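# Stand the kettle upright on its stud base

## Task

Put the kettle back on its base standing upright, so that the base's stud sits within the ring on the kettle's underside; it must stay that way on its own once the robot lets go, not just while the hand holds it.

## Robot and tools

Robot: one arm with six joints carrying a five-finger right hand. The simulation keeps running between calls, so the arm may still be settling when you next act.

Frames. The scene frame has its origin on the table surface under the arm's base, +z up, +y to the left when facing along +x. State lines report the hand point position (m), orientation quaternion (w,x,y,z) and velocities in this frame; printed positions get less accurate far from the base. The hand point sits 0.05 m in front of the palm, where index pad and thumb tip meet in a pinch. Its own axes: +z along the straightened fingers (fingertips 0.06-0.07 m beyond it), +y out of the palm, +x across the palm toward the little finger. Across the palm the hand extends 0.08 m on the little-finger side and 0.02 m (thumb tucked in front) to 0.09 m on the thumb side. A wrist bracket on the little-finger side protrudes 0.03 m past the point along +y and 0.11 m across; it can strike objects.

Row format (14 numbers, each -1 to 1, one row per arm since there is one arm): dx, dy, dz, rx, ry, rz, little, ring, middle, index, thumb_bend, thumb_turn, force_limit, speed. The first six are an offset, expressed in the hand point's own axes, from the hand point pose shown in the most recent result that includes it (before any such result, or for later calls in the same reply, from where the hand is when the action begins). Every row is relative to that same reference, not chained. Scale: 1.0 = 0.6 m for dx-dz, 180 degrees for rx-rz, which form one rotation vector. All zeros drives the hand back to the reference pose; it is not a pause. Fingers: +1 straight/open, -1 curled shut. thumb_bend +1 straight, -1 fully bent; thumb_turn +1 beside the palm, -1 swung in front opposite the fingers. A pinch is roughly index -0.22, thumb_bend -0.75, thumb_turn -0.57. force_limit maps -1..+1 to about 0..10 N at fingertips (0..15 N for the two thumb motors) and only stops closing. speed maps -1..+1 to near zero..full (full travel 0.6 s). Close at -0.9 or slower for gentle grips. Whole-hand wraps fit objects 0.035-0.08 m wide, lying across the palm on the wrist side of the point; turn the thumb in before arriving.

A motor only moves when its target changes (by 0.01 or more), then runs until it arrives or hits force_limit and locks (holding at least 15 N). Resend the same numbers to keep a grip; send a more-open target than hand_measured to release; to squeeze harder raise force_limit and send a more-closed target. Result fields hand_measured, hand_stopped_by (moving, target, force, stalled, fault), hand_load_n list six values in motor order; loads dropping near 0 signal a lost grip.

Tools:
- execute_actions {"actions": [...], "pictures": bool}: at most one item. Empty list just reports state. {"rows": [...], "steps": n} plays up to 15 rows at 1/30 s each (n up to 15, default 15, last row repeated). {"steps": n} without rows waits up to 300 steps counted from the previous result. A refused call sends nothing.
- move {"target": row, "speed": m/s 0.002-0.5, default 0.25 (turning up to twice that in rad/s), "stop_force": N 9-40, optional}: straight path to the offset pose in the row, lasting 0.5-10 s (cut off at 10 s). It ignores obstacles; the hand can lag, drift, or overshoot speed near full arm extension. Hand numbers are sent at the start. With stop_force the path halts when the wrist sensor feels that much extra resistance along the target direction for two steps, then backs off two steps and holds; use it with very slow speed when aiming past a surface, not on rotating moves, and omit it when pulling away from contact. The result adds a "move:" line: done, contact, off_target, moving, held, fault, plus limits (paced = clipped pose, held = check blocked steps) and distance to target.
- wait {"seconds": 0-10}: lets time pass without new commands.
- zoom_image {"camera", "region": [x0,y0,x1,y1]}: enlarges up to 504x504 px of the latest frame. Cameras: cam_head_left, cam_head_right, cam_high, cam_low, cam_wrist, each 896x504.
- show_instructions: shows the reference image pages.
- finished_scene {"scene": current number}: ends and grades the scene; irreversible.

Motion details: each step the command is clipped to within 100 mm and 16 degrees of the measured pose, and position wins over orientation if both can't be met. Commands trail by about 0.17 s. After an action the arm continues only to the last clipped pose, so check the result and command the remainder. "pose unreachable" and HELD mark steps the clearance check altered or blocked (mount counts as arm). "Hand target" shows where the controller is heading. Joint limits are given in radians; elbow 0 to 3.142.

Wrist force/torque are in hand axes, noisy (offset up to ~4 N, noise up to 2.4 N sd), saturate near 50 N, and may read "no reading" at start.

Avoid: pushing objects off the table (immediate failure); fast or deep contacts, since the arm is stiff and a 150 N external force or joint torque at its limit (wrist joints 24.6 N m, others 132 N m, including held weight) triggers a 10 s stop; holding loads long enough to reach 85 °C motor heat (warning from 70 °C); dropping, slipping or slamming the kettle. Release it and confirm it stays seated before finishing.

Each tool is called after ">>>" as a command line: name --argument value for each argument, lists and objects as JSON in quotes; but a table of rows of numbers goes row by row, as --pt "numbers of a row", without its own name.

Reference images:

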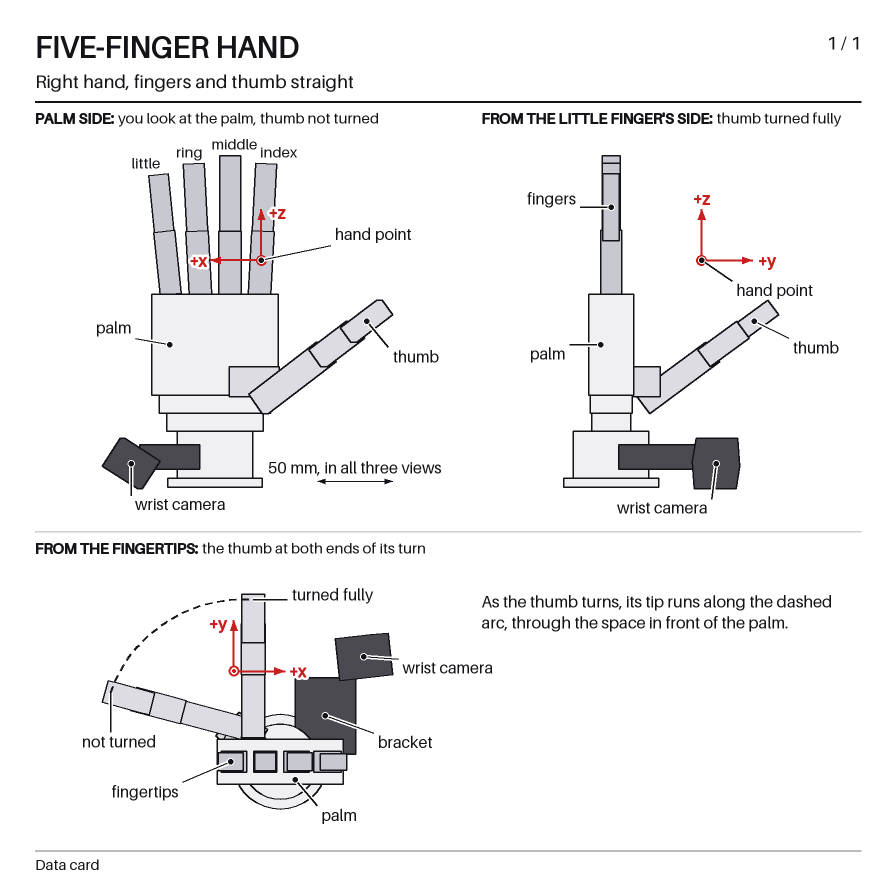

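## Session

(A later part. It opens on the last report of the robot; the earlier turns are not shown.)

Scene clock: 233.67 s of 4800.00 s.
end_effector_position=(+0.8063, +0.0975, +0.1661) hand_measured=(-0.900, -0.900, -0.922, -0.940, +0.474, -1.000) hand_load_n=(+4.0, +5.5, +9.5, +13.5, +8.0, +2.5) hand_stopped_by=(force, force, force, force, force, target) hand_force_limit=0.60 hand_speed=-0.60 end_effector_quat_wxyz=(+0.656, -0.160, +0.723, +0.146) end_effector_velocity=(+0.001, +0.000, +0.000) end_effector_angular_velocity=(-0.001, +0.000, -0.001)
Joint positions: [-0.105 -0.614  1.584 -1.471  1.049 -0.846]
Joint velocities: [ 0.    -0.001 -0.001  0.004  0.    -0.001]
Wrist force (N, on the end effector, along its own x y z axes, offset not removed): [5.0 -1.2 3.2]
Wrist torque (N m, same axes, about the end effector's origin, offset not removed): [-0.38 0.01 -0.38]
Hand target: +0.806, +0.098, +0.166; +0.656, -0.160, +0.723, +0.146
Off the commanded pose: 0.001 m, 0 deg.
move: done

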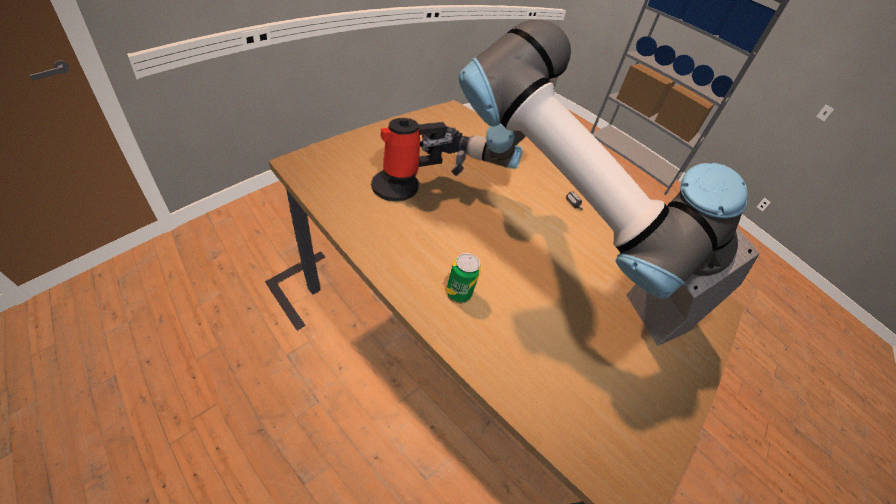

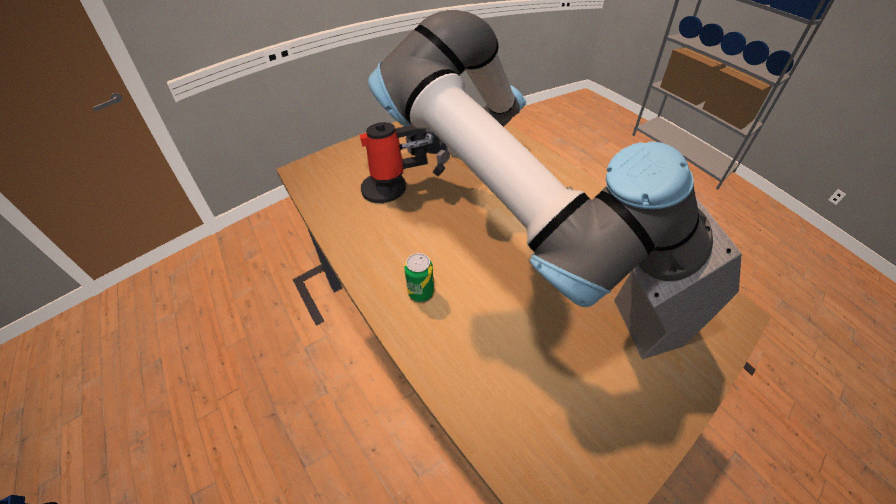

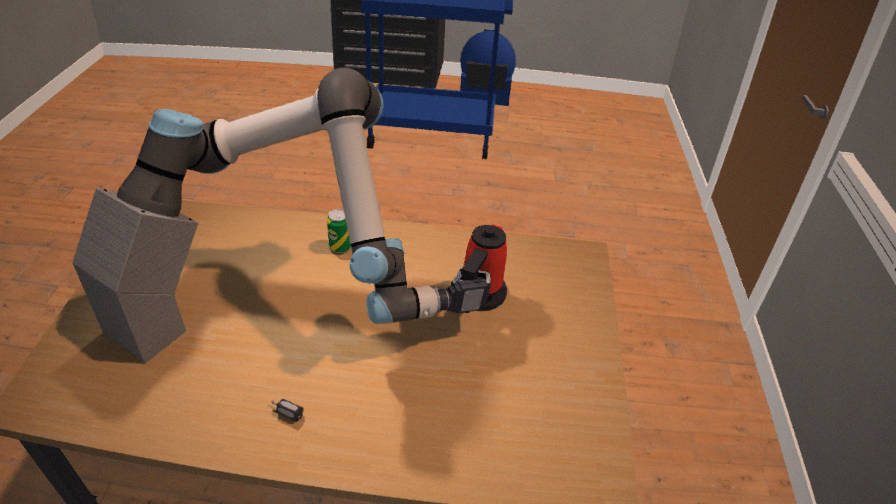

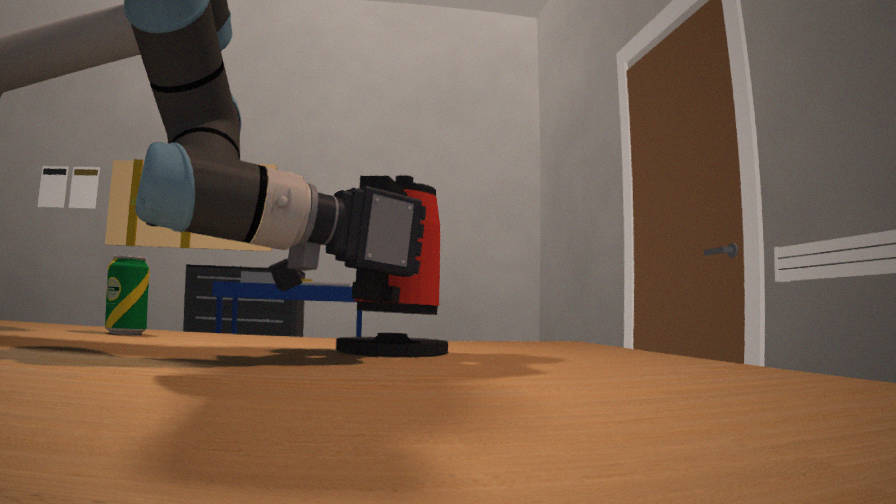

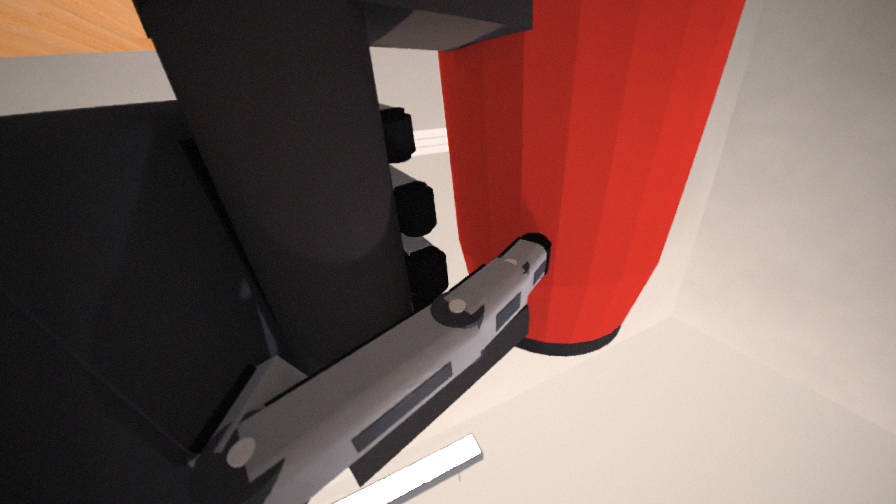

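>>> move --target '[0.030,0.0287,0.0005,0,-0.011,0,-1,-1,-1,-1,-1,-1,0.6,-0.6]' --speed 0.05

>>> zoom_image --camera "cam_low" --region '[320, 270, 470, 370]'

>>> zoom_image --camera "cam_head_left" --region '[350, 110, 450, 210]'

>>> zoom_image --camera "cam_head_right" --region '[340, 115, 440, 215]'

Scene clock: 251.47 s of 4800.00 s.
end_effector_position=(+0.7977, +0.1125, +0.1483) hand_measured=(-0.900, -0.900, -0.922, -0.940, +0.474, -1.000) hand_load_n=(+4.0, +5.5, +9.5, +13.5, +8.0, +2.5) hand_stopped_by=(force, force, force, force, force, target) hand_force_limit=0.60 hand_speed=-0.60 end_effector_quat_wxyz=(+0.668, -0.157, +0.712, +0.149) end_effector_velocity=(-0.000, +0.000, -0.001) end_effector_angular_velocity=(+0.001, -0.002, -0.001)
Joint positions: [-0.061 -0.589  1.587 -1.517  1.111 -0.856]
Joint velocities: [ 0.002  0.002  0.    -0.003  0.003 -0.   ]
Wrist force (N, on the end effector, along its own x y z axes, offset not removed): [7.1 -2.2 1.8]
Wrist torque (N m, same axes, about the end effector's origin, offset not removed): [-0.52 -0.22 -0.28]
Hand target: +0.798, +0.113, +0.148; +0.668, -0.157, +0.712, +0.149
Off the commanded pose: 0.000 m, 0 deg.
After step 90, 13.93 s passed at rest.
move: done

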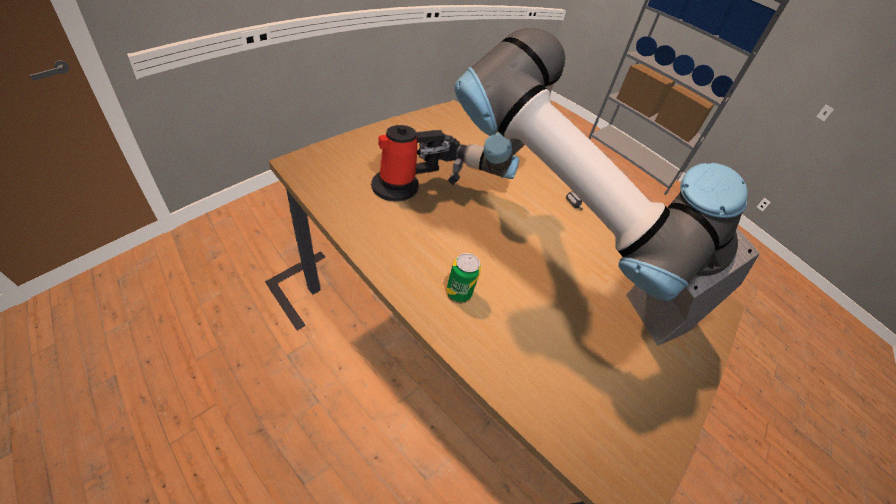

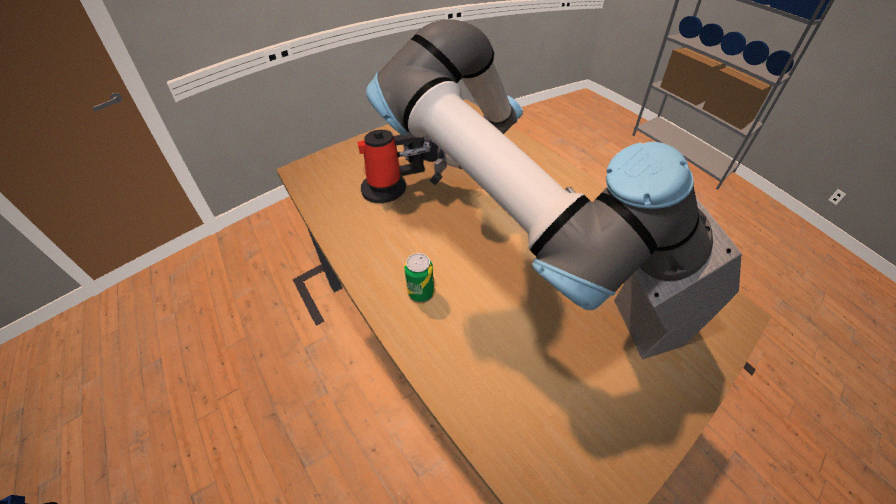

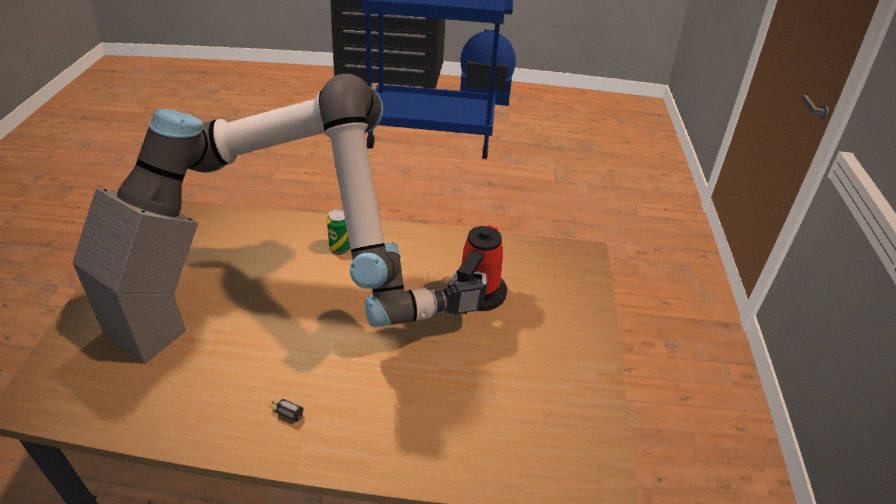

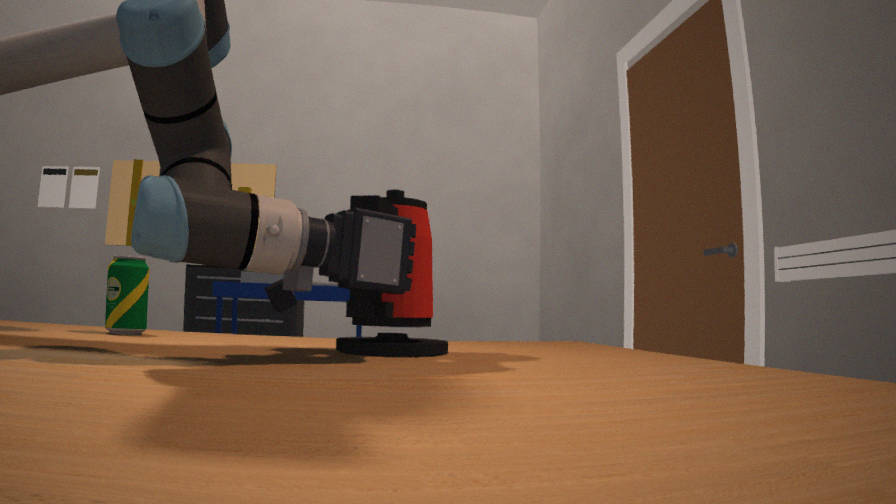

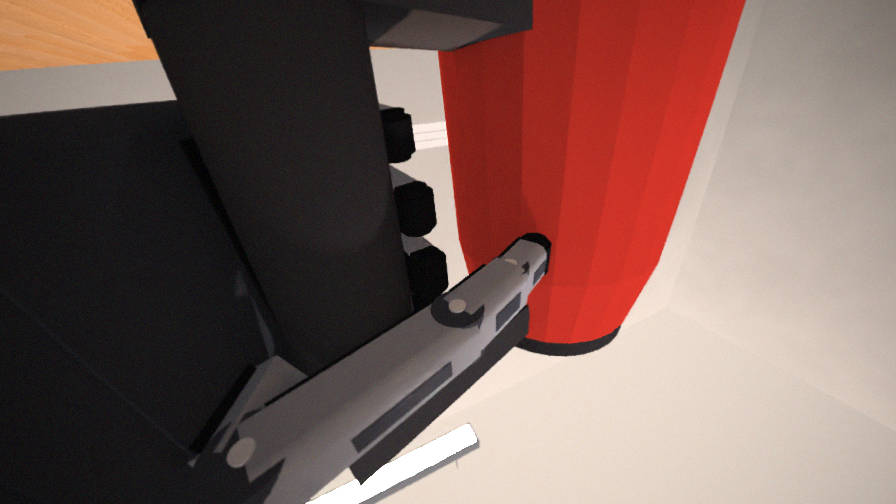

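Region (320, 270, 470, 370) of cam_low's 896x504 image, scaled by 3.360, with more detail than that image has.

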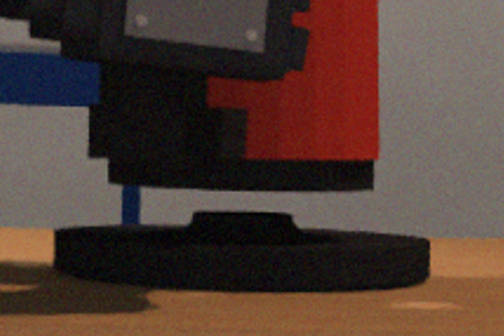

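Region (350, 110, 450, 210) of cam_head_left's 896x504 image, scaled by 5.040, with more detail than that image has.

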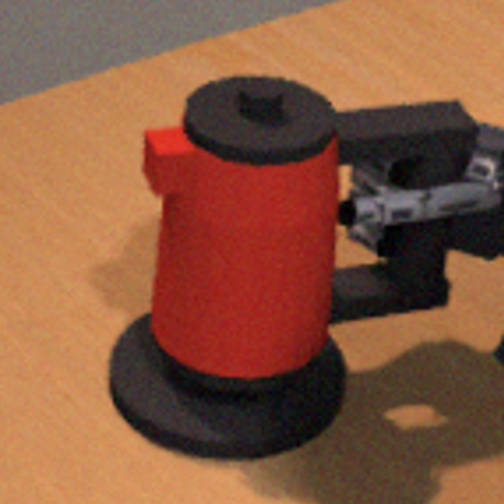

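Region (340, 115, 440, 215) of cam_head_right's 896x504 image, scaled by 5.040, with more detail than that image has.

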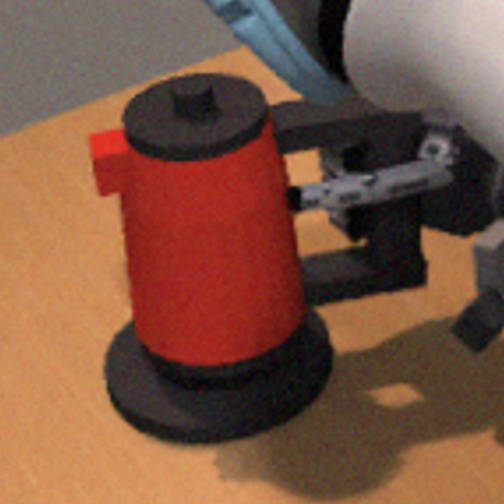

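>>> move --target '[0.0113,0.0043,0.0055,0,0,0,-1,-1,-1,-1,-1,-1,0.6,-0.6]' --speed 0.03

>>> move --target '[0.030,0,0.0018,0,0,0,-1,-1,-1,-1,-1,-1,0.6,-0.6]' --speed 0.008 --stop_force 10

>>> zoom_image --camera "cam_low" --region '[320, 270, 470, 370]'

>>> zoom_image --camera "cam_head_left" --region '[350, 110, 450, 210]'

Scene clock: 261.33 s of 4800.00 s.
end_effector_position=(+0.7992, +0.1160, +0.1414) hand_measured=(-0.900, -0.900, -0.922, -0.940, +0.474, -1.000) hand_load_n=(+4.0, +5.5, +9.5, +13.5, +8.0, +2.5) hand_stopped_by=(force, force, force, force, force, target) hand_force_limit=0.60 hand_speed=-0.60 end_effector_quat_wxyz=(+0.668, -0.157, +0.712, +0.149) end_effector_velocity=(+0.000, +0.001, -0.001) end_effector_angular_velocity=(+0.000, -0.000, -0.000)
Joint positions: [-0.049 -0.579  1.573 -1.51   1.121 -0.863]
Joint velocities: [ 0.002  0.002 -0.003  0.001  0.002 -0.001]
Wrist force (N, on the end effector, along its own x y z axes, offset not removed): [6.2 -2.5 1.3]
Wrist torque (N m, same axes, about the end effector's origin, offset not removed): [-0.54 -0.17 -0.32]
Hand target: +0.799, +0.116, +0.141; +0.668, -0.157, +0.712, +0.149
Off the commanded pose: 0.000 m, 0 deg.
After step 90, 6.13 s passed at rest.
move: done

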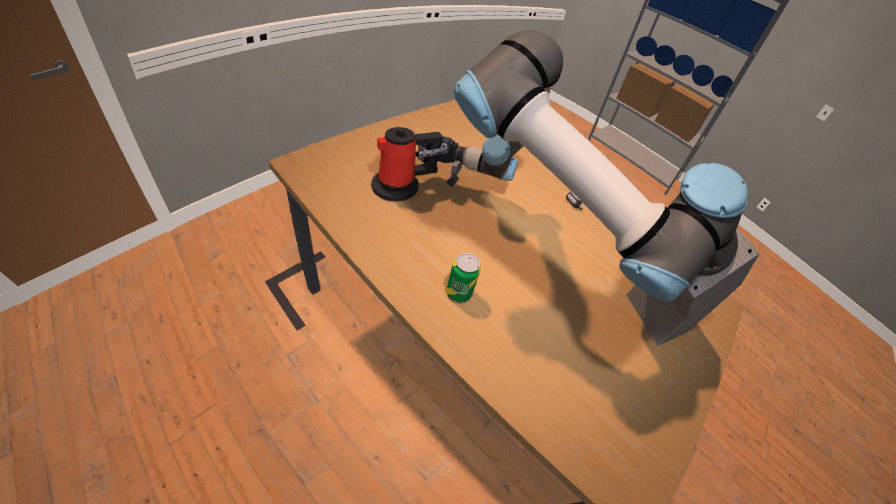

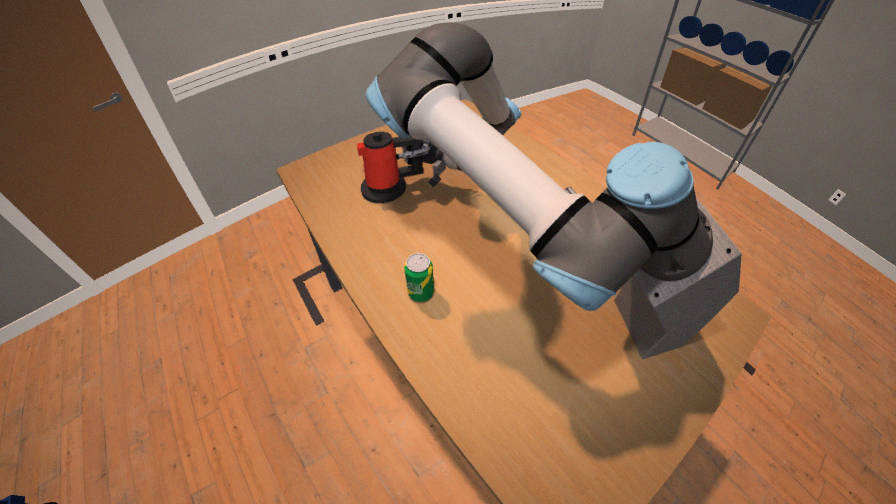

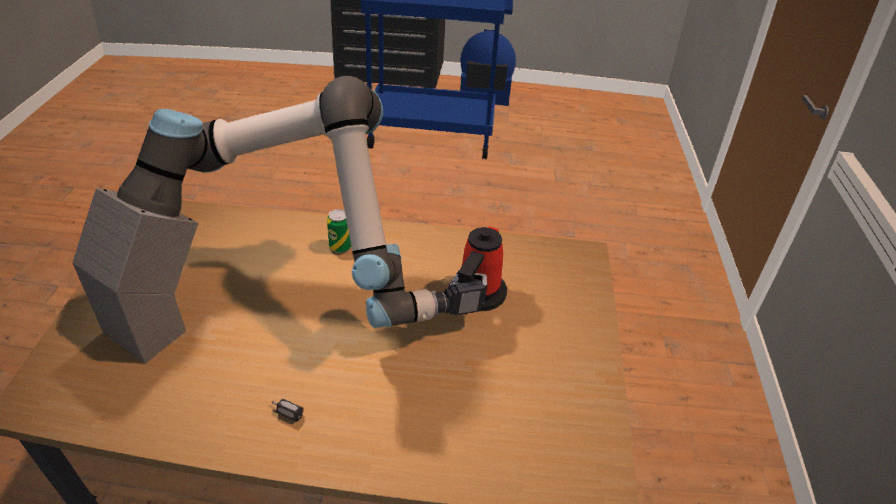

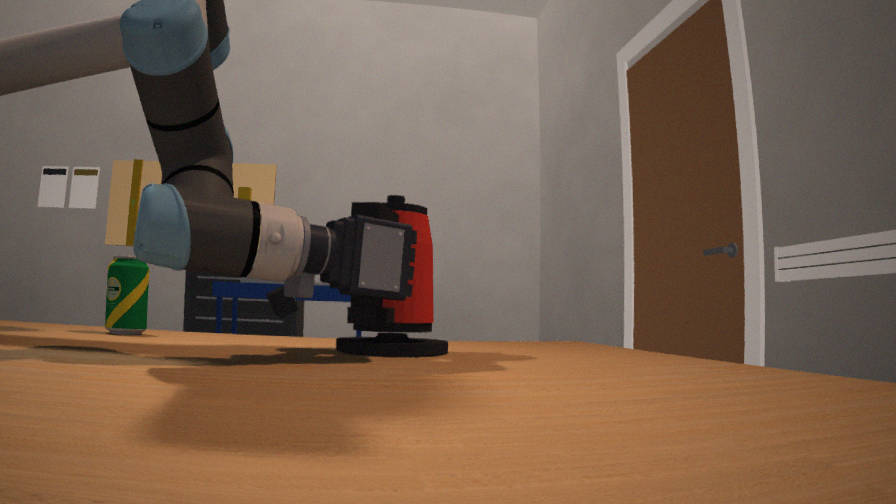

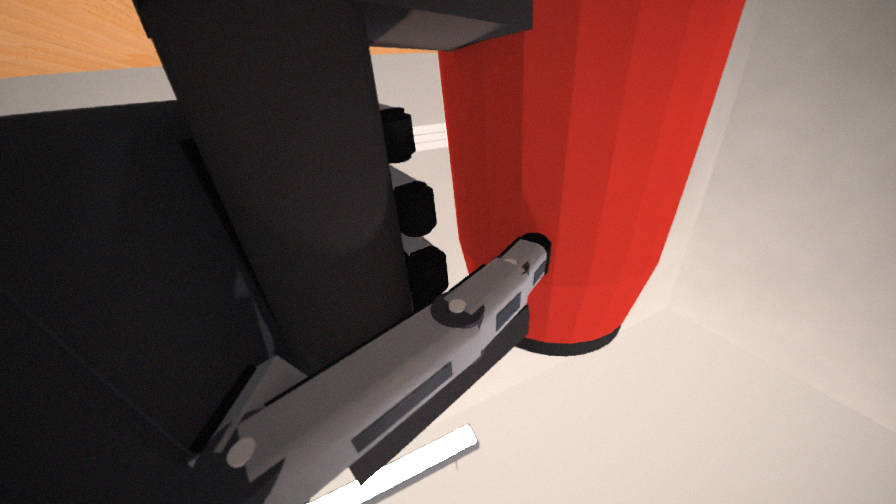

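Scene clock: 263.43 s of 4800.00 s.
end_effector_position=(+0.7993, +0.1162, +0.1277) hand_measured=(-0.900, -0.900, -0.922, -0.940, +0.474, -1.000) hand_load_n=(+4.0, +6.0, +9.5, +13.0, +8.5, +3.0) hand_stopped_by=(force, force, force, force, force, target) hand_force_limit=0.60 hand_speed=-0.60 end_effector_quat_wxyz=(+0.669, -0.158, +0.711, +0.149) end_effector_velocity=(-0.001, +0.001, +0.001) end_effector_angular_velocity=(-0.001, +0.002, +0.003)
Joint positions: [-0.036 -0.552  1.551 -1.512  1.133 -0.87 ]
Joint velocities: [-0.001 -0.005  0.005 -0.    -0.005  0.   ]
Wrist force (N, on the end effector, along its own x y z axes, offset not removed): [-9.2 -3.1 -0.6]
Wrist torque (N m, same axes, about the end effector's origin, offset not removed): [-0.57 0.06 -0.18]
Hand target: +0.799, +0.116, +0.128; +0.668, -0.157, +0.712, +0.149
Off the commanded pose: 0.004 m, 0 deg.
move: contact

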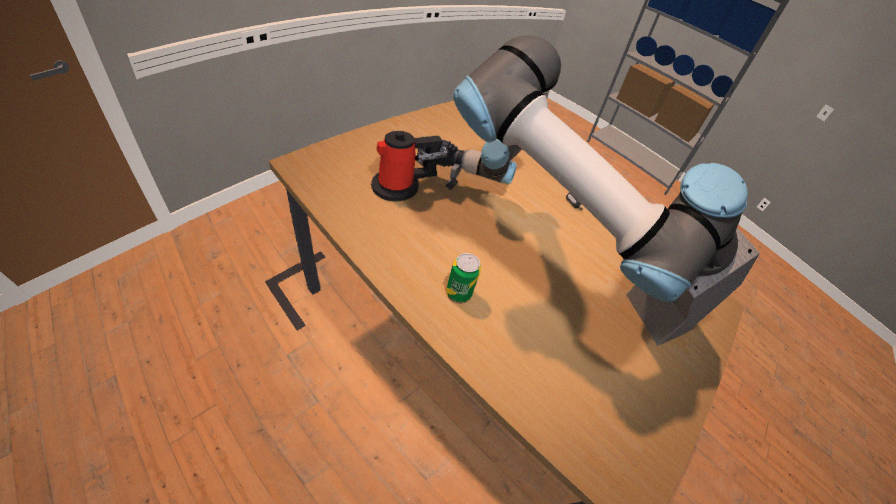

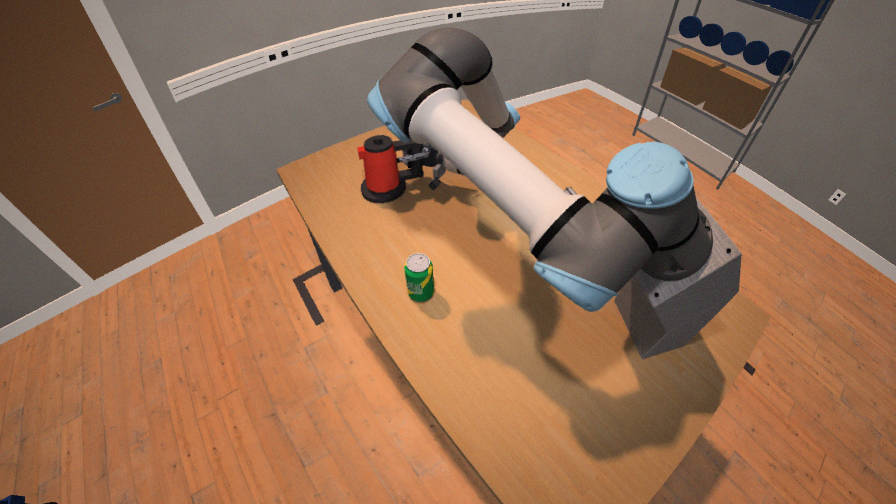

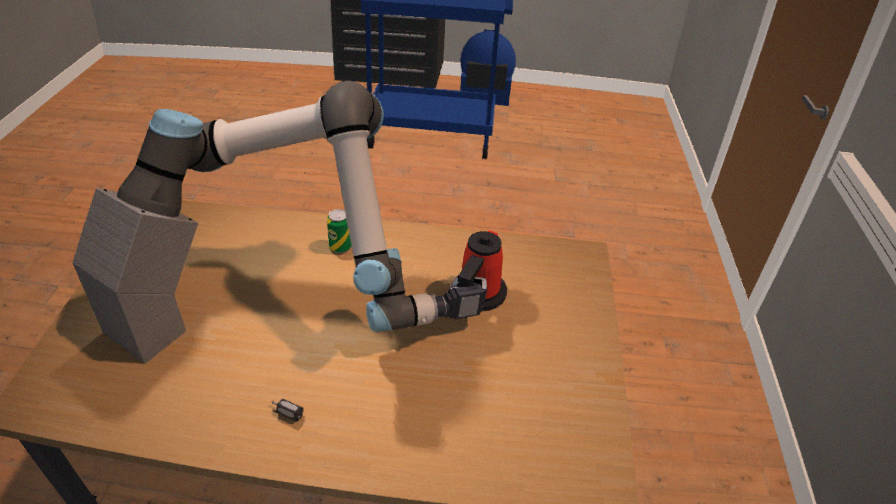

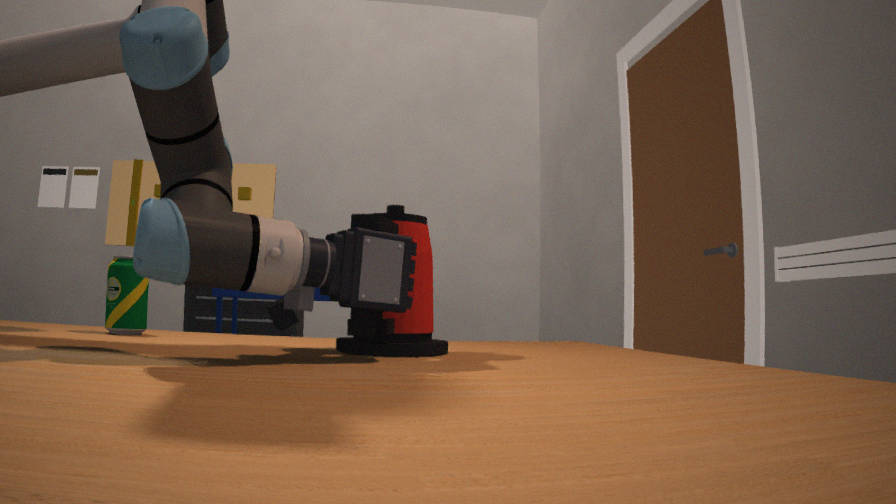

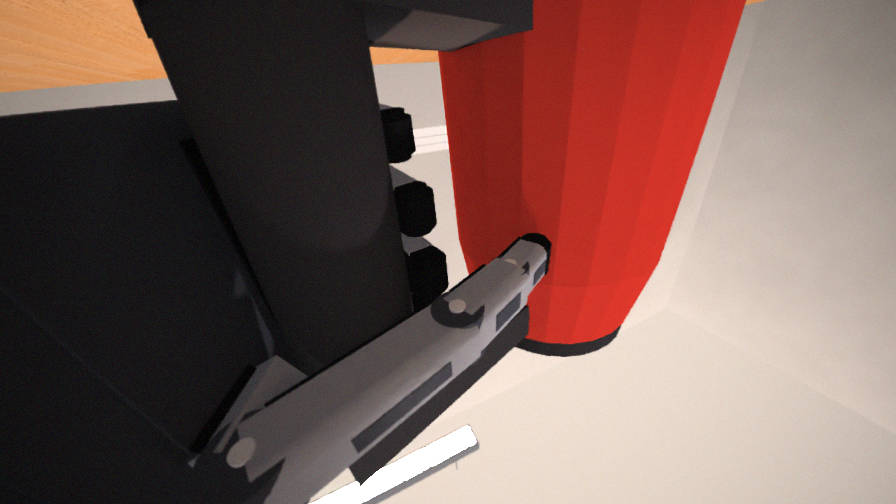

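Region (320, 270, 470, 370) of cam_low's 896x504 image, scaled by 3.360, with more detail than that image has.

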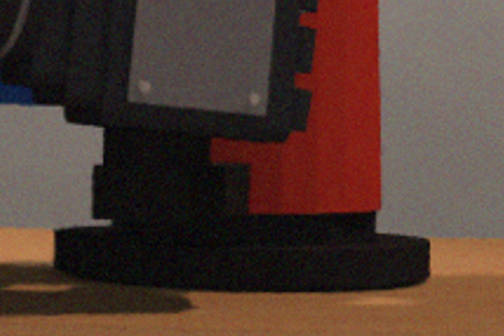

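Region (350, 110, 450, 210) of cam_head_left's 896x504 image, scaled by 5.040, with more detail than that image has.

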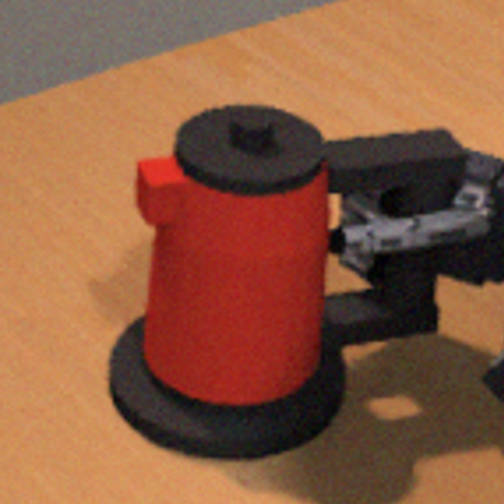

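>>> execute_actions --actions '[]'

Scene clock: 270.83 s of 4800.00 s.
end_effector_position=(+0.7992, +0.1160, +0.1279) hand_measured=(-0.900, -0.900, -0.922, -0.940, +0.474, -1.000) hand_load_n=(+4.0, +6.0, +9.5, +13.0, +8.0, +3.0) hand_stopped_by=(force, force, force, force, force, target) hand_force_limit=0.60 hand_speed=-0.60 end_effector_quat_wxyz=(+0.668, -0.157, +0.712, +0.149) end_effector_velocity=(+0.000, -0.002, +0.001) end_effector_angular_velocity=(-0.001, -0.001, -0.002)
Joint positions: [-0.036 -0.553  1.552 -1.512  1.132 -0.87 ]
Joint velocities: [-0.003  0.     0.     0.    -0.    -0.   ]
Wrist force (N, on the end effector, along its own x y z axes, offset not removed): [-0.1 -1.7 3.9]
Wrist torque (N m, same axes, about the end effector's origin, offset not removed): [-0.65 -0.52 -0.16]
Hand target: +0.799, +0.116, +0.128; +0.668, -0.157, +0.712, +0.149
Off the commanded pose: 0.005 m, 0 deg.
Steps of this call (steps 1 to 90: nothing new was sent; then 4.40 s passed at rest). Readings (end_effector_position | what the end effector reports):
1: (+0.7992, +0.1162, +0.1277) | hand_measured=(-0.900, -0.900, -0.922, -0.940, +0.474, -1.000) hand_load_n=(+4.0, +6.0, +9.5, +13.0, +8.0, +3.0) hand_stopped_by=(force, force, force, force, force, target) hand_force_limit=0.60 hand_speed=-0.60
2: (+0.7992, +0.1162, +0.1278) | hand_measured=(-0.900, -0.900, -0.922, -0.940, +0.474, -1.000) hand_load_n=(+4.0, +6.0, +9.5, +13.0, +8.0, +3.0) hand_stopped_by=(force, force, force, force, force, target) hand_force_limit=0.60 hand_speed=-0.60
4: (+0.7992, +0.1162, +0.1278) | hand_measured=(-0.900, -0.900, -0.922, -0.940, +0.474, -1.000) hand_load_n=(+4.0, +6.0, +9.5, +13.0, +8.0, +3.0) hand_stopped_by=(force, force, force, force, force, target) hand_force_limit=0.60 hand_speed=-0.60
8: (+0.7992, +0.1161, +0.1278) | hand_measured=(-0.900, -0.900, -0.922, -0.940, +0.474, -1.000) hand_load_n=(+4.0, +6.0, +9.5, +13.0, +8.0, +3.0) hand_stopped_by=(force, force, force, force, force, target) hand_force_limit=0.60 hand_speed=-0.60
90: the state above

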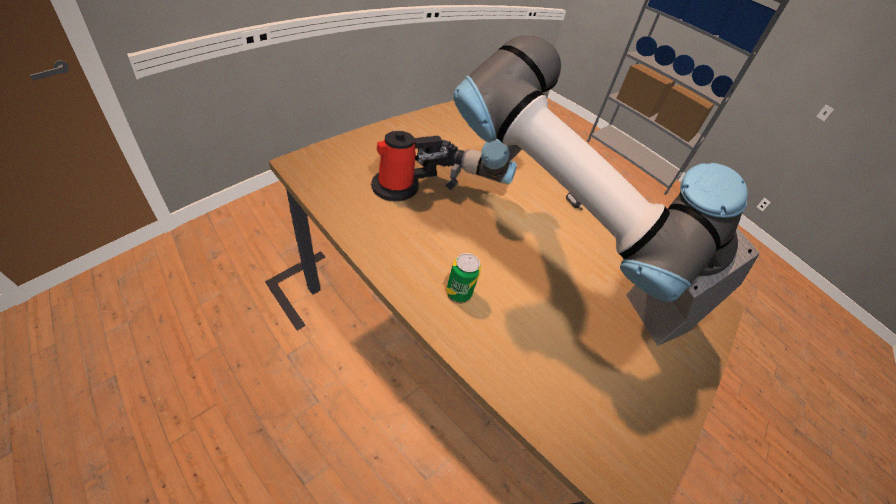

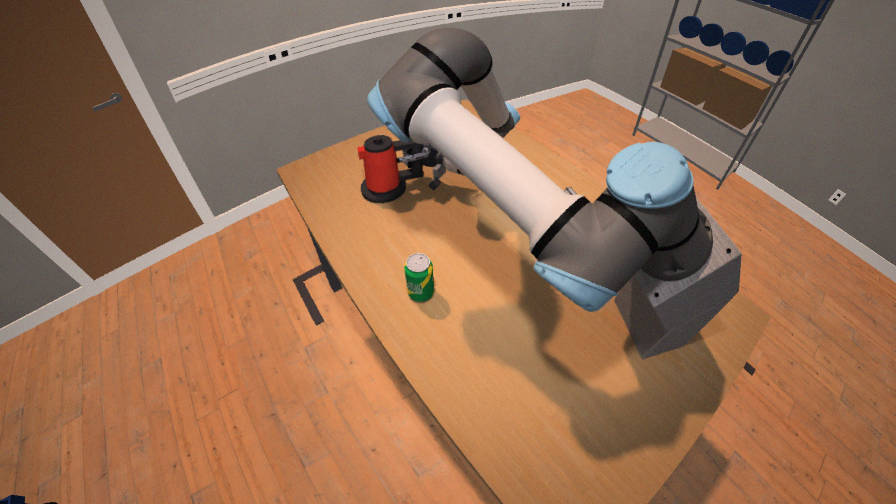

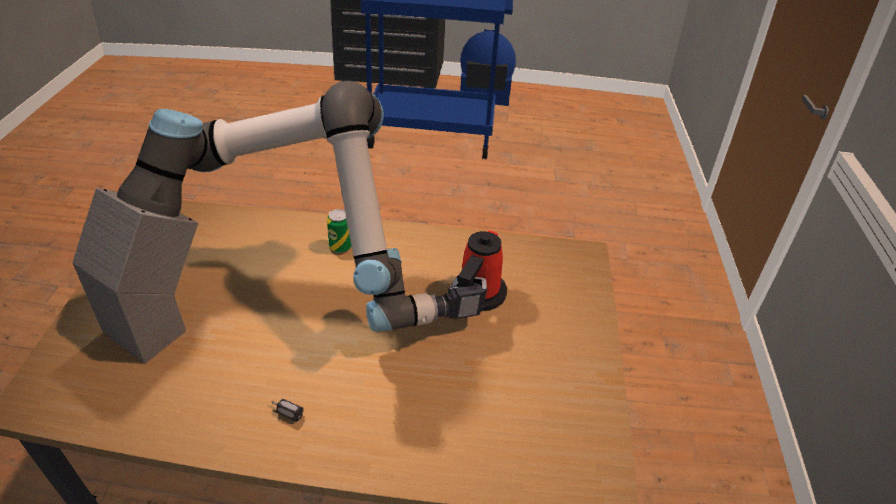

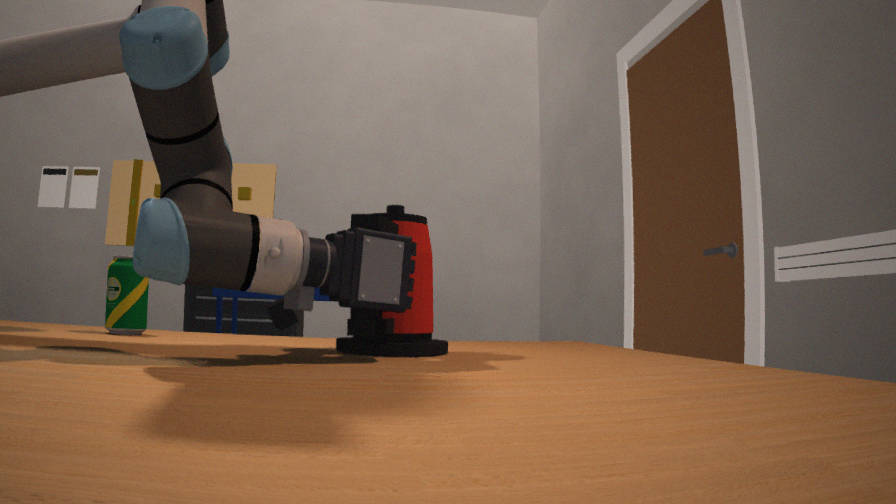

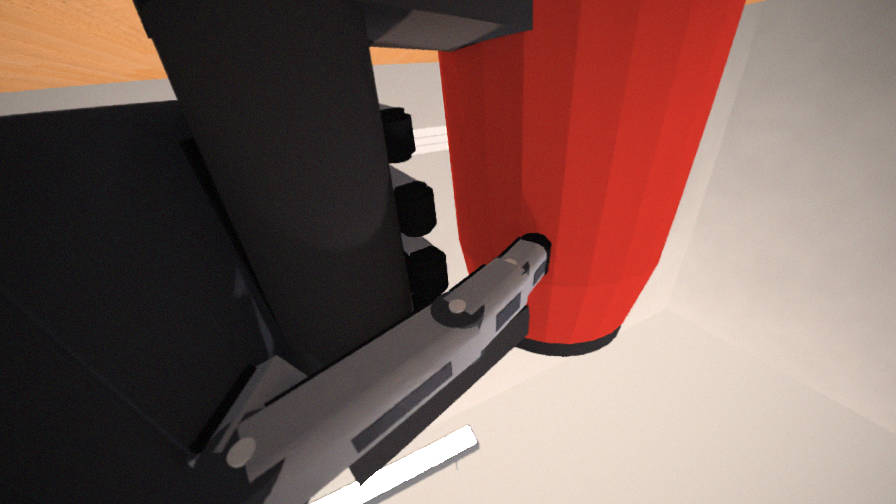

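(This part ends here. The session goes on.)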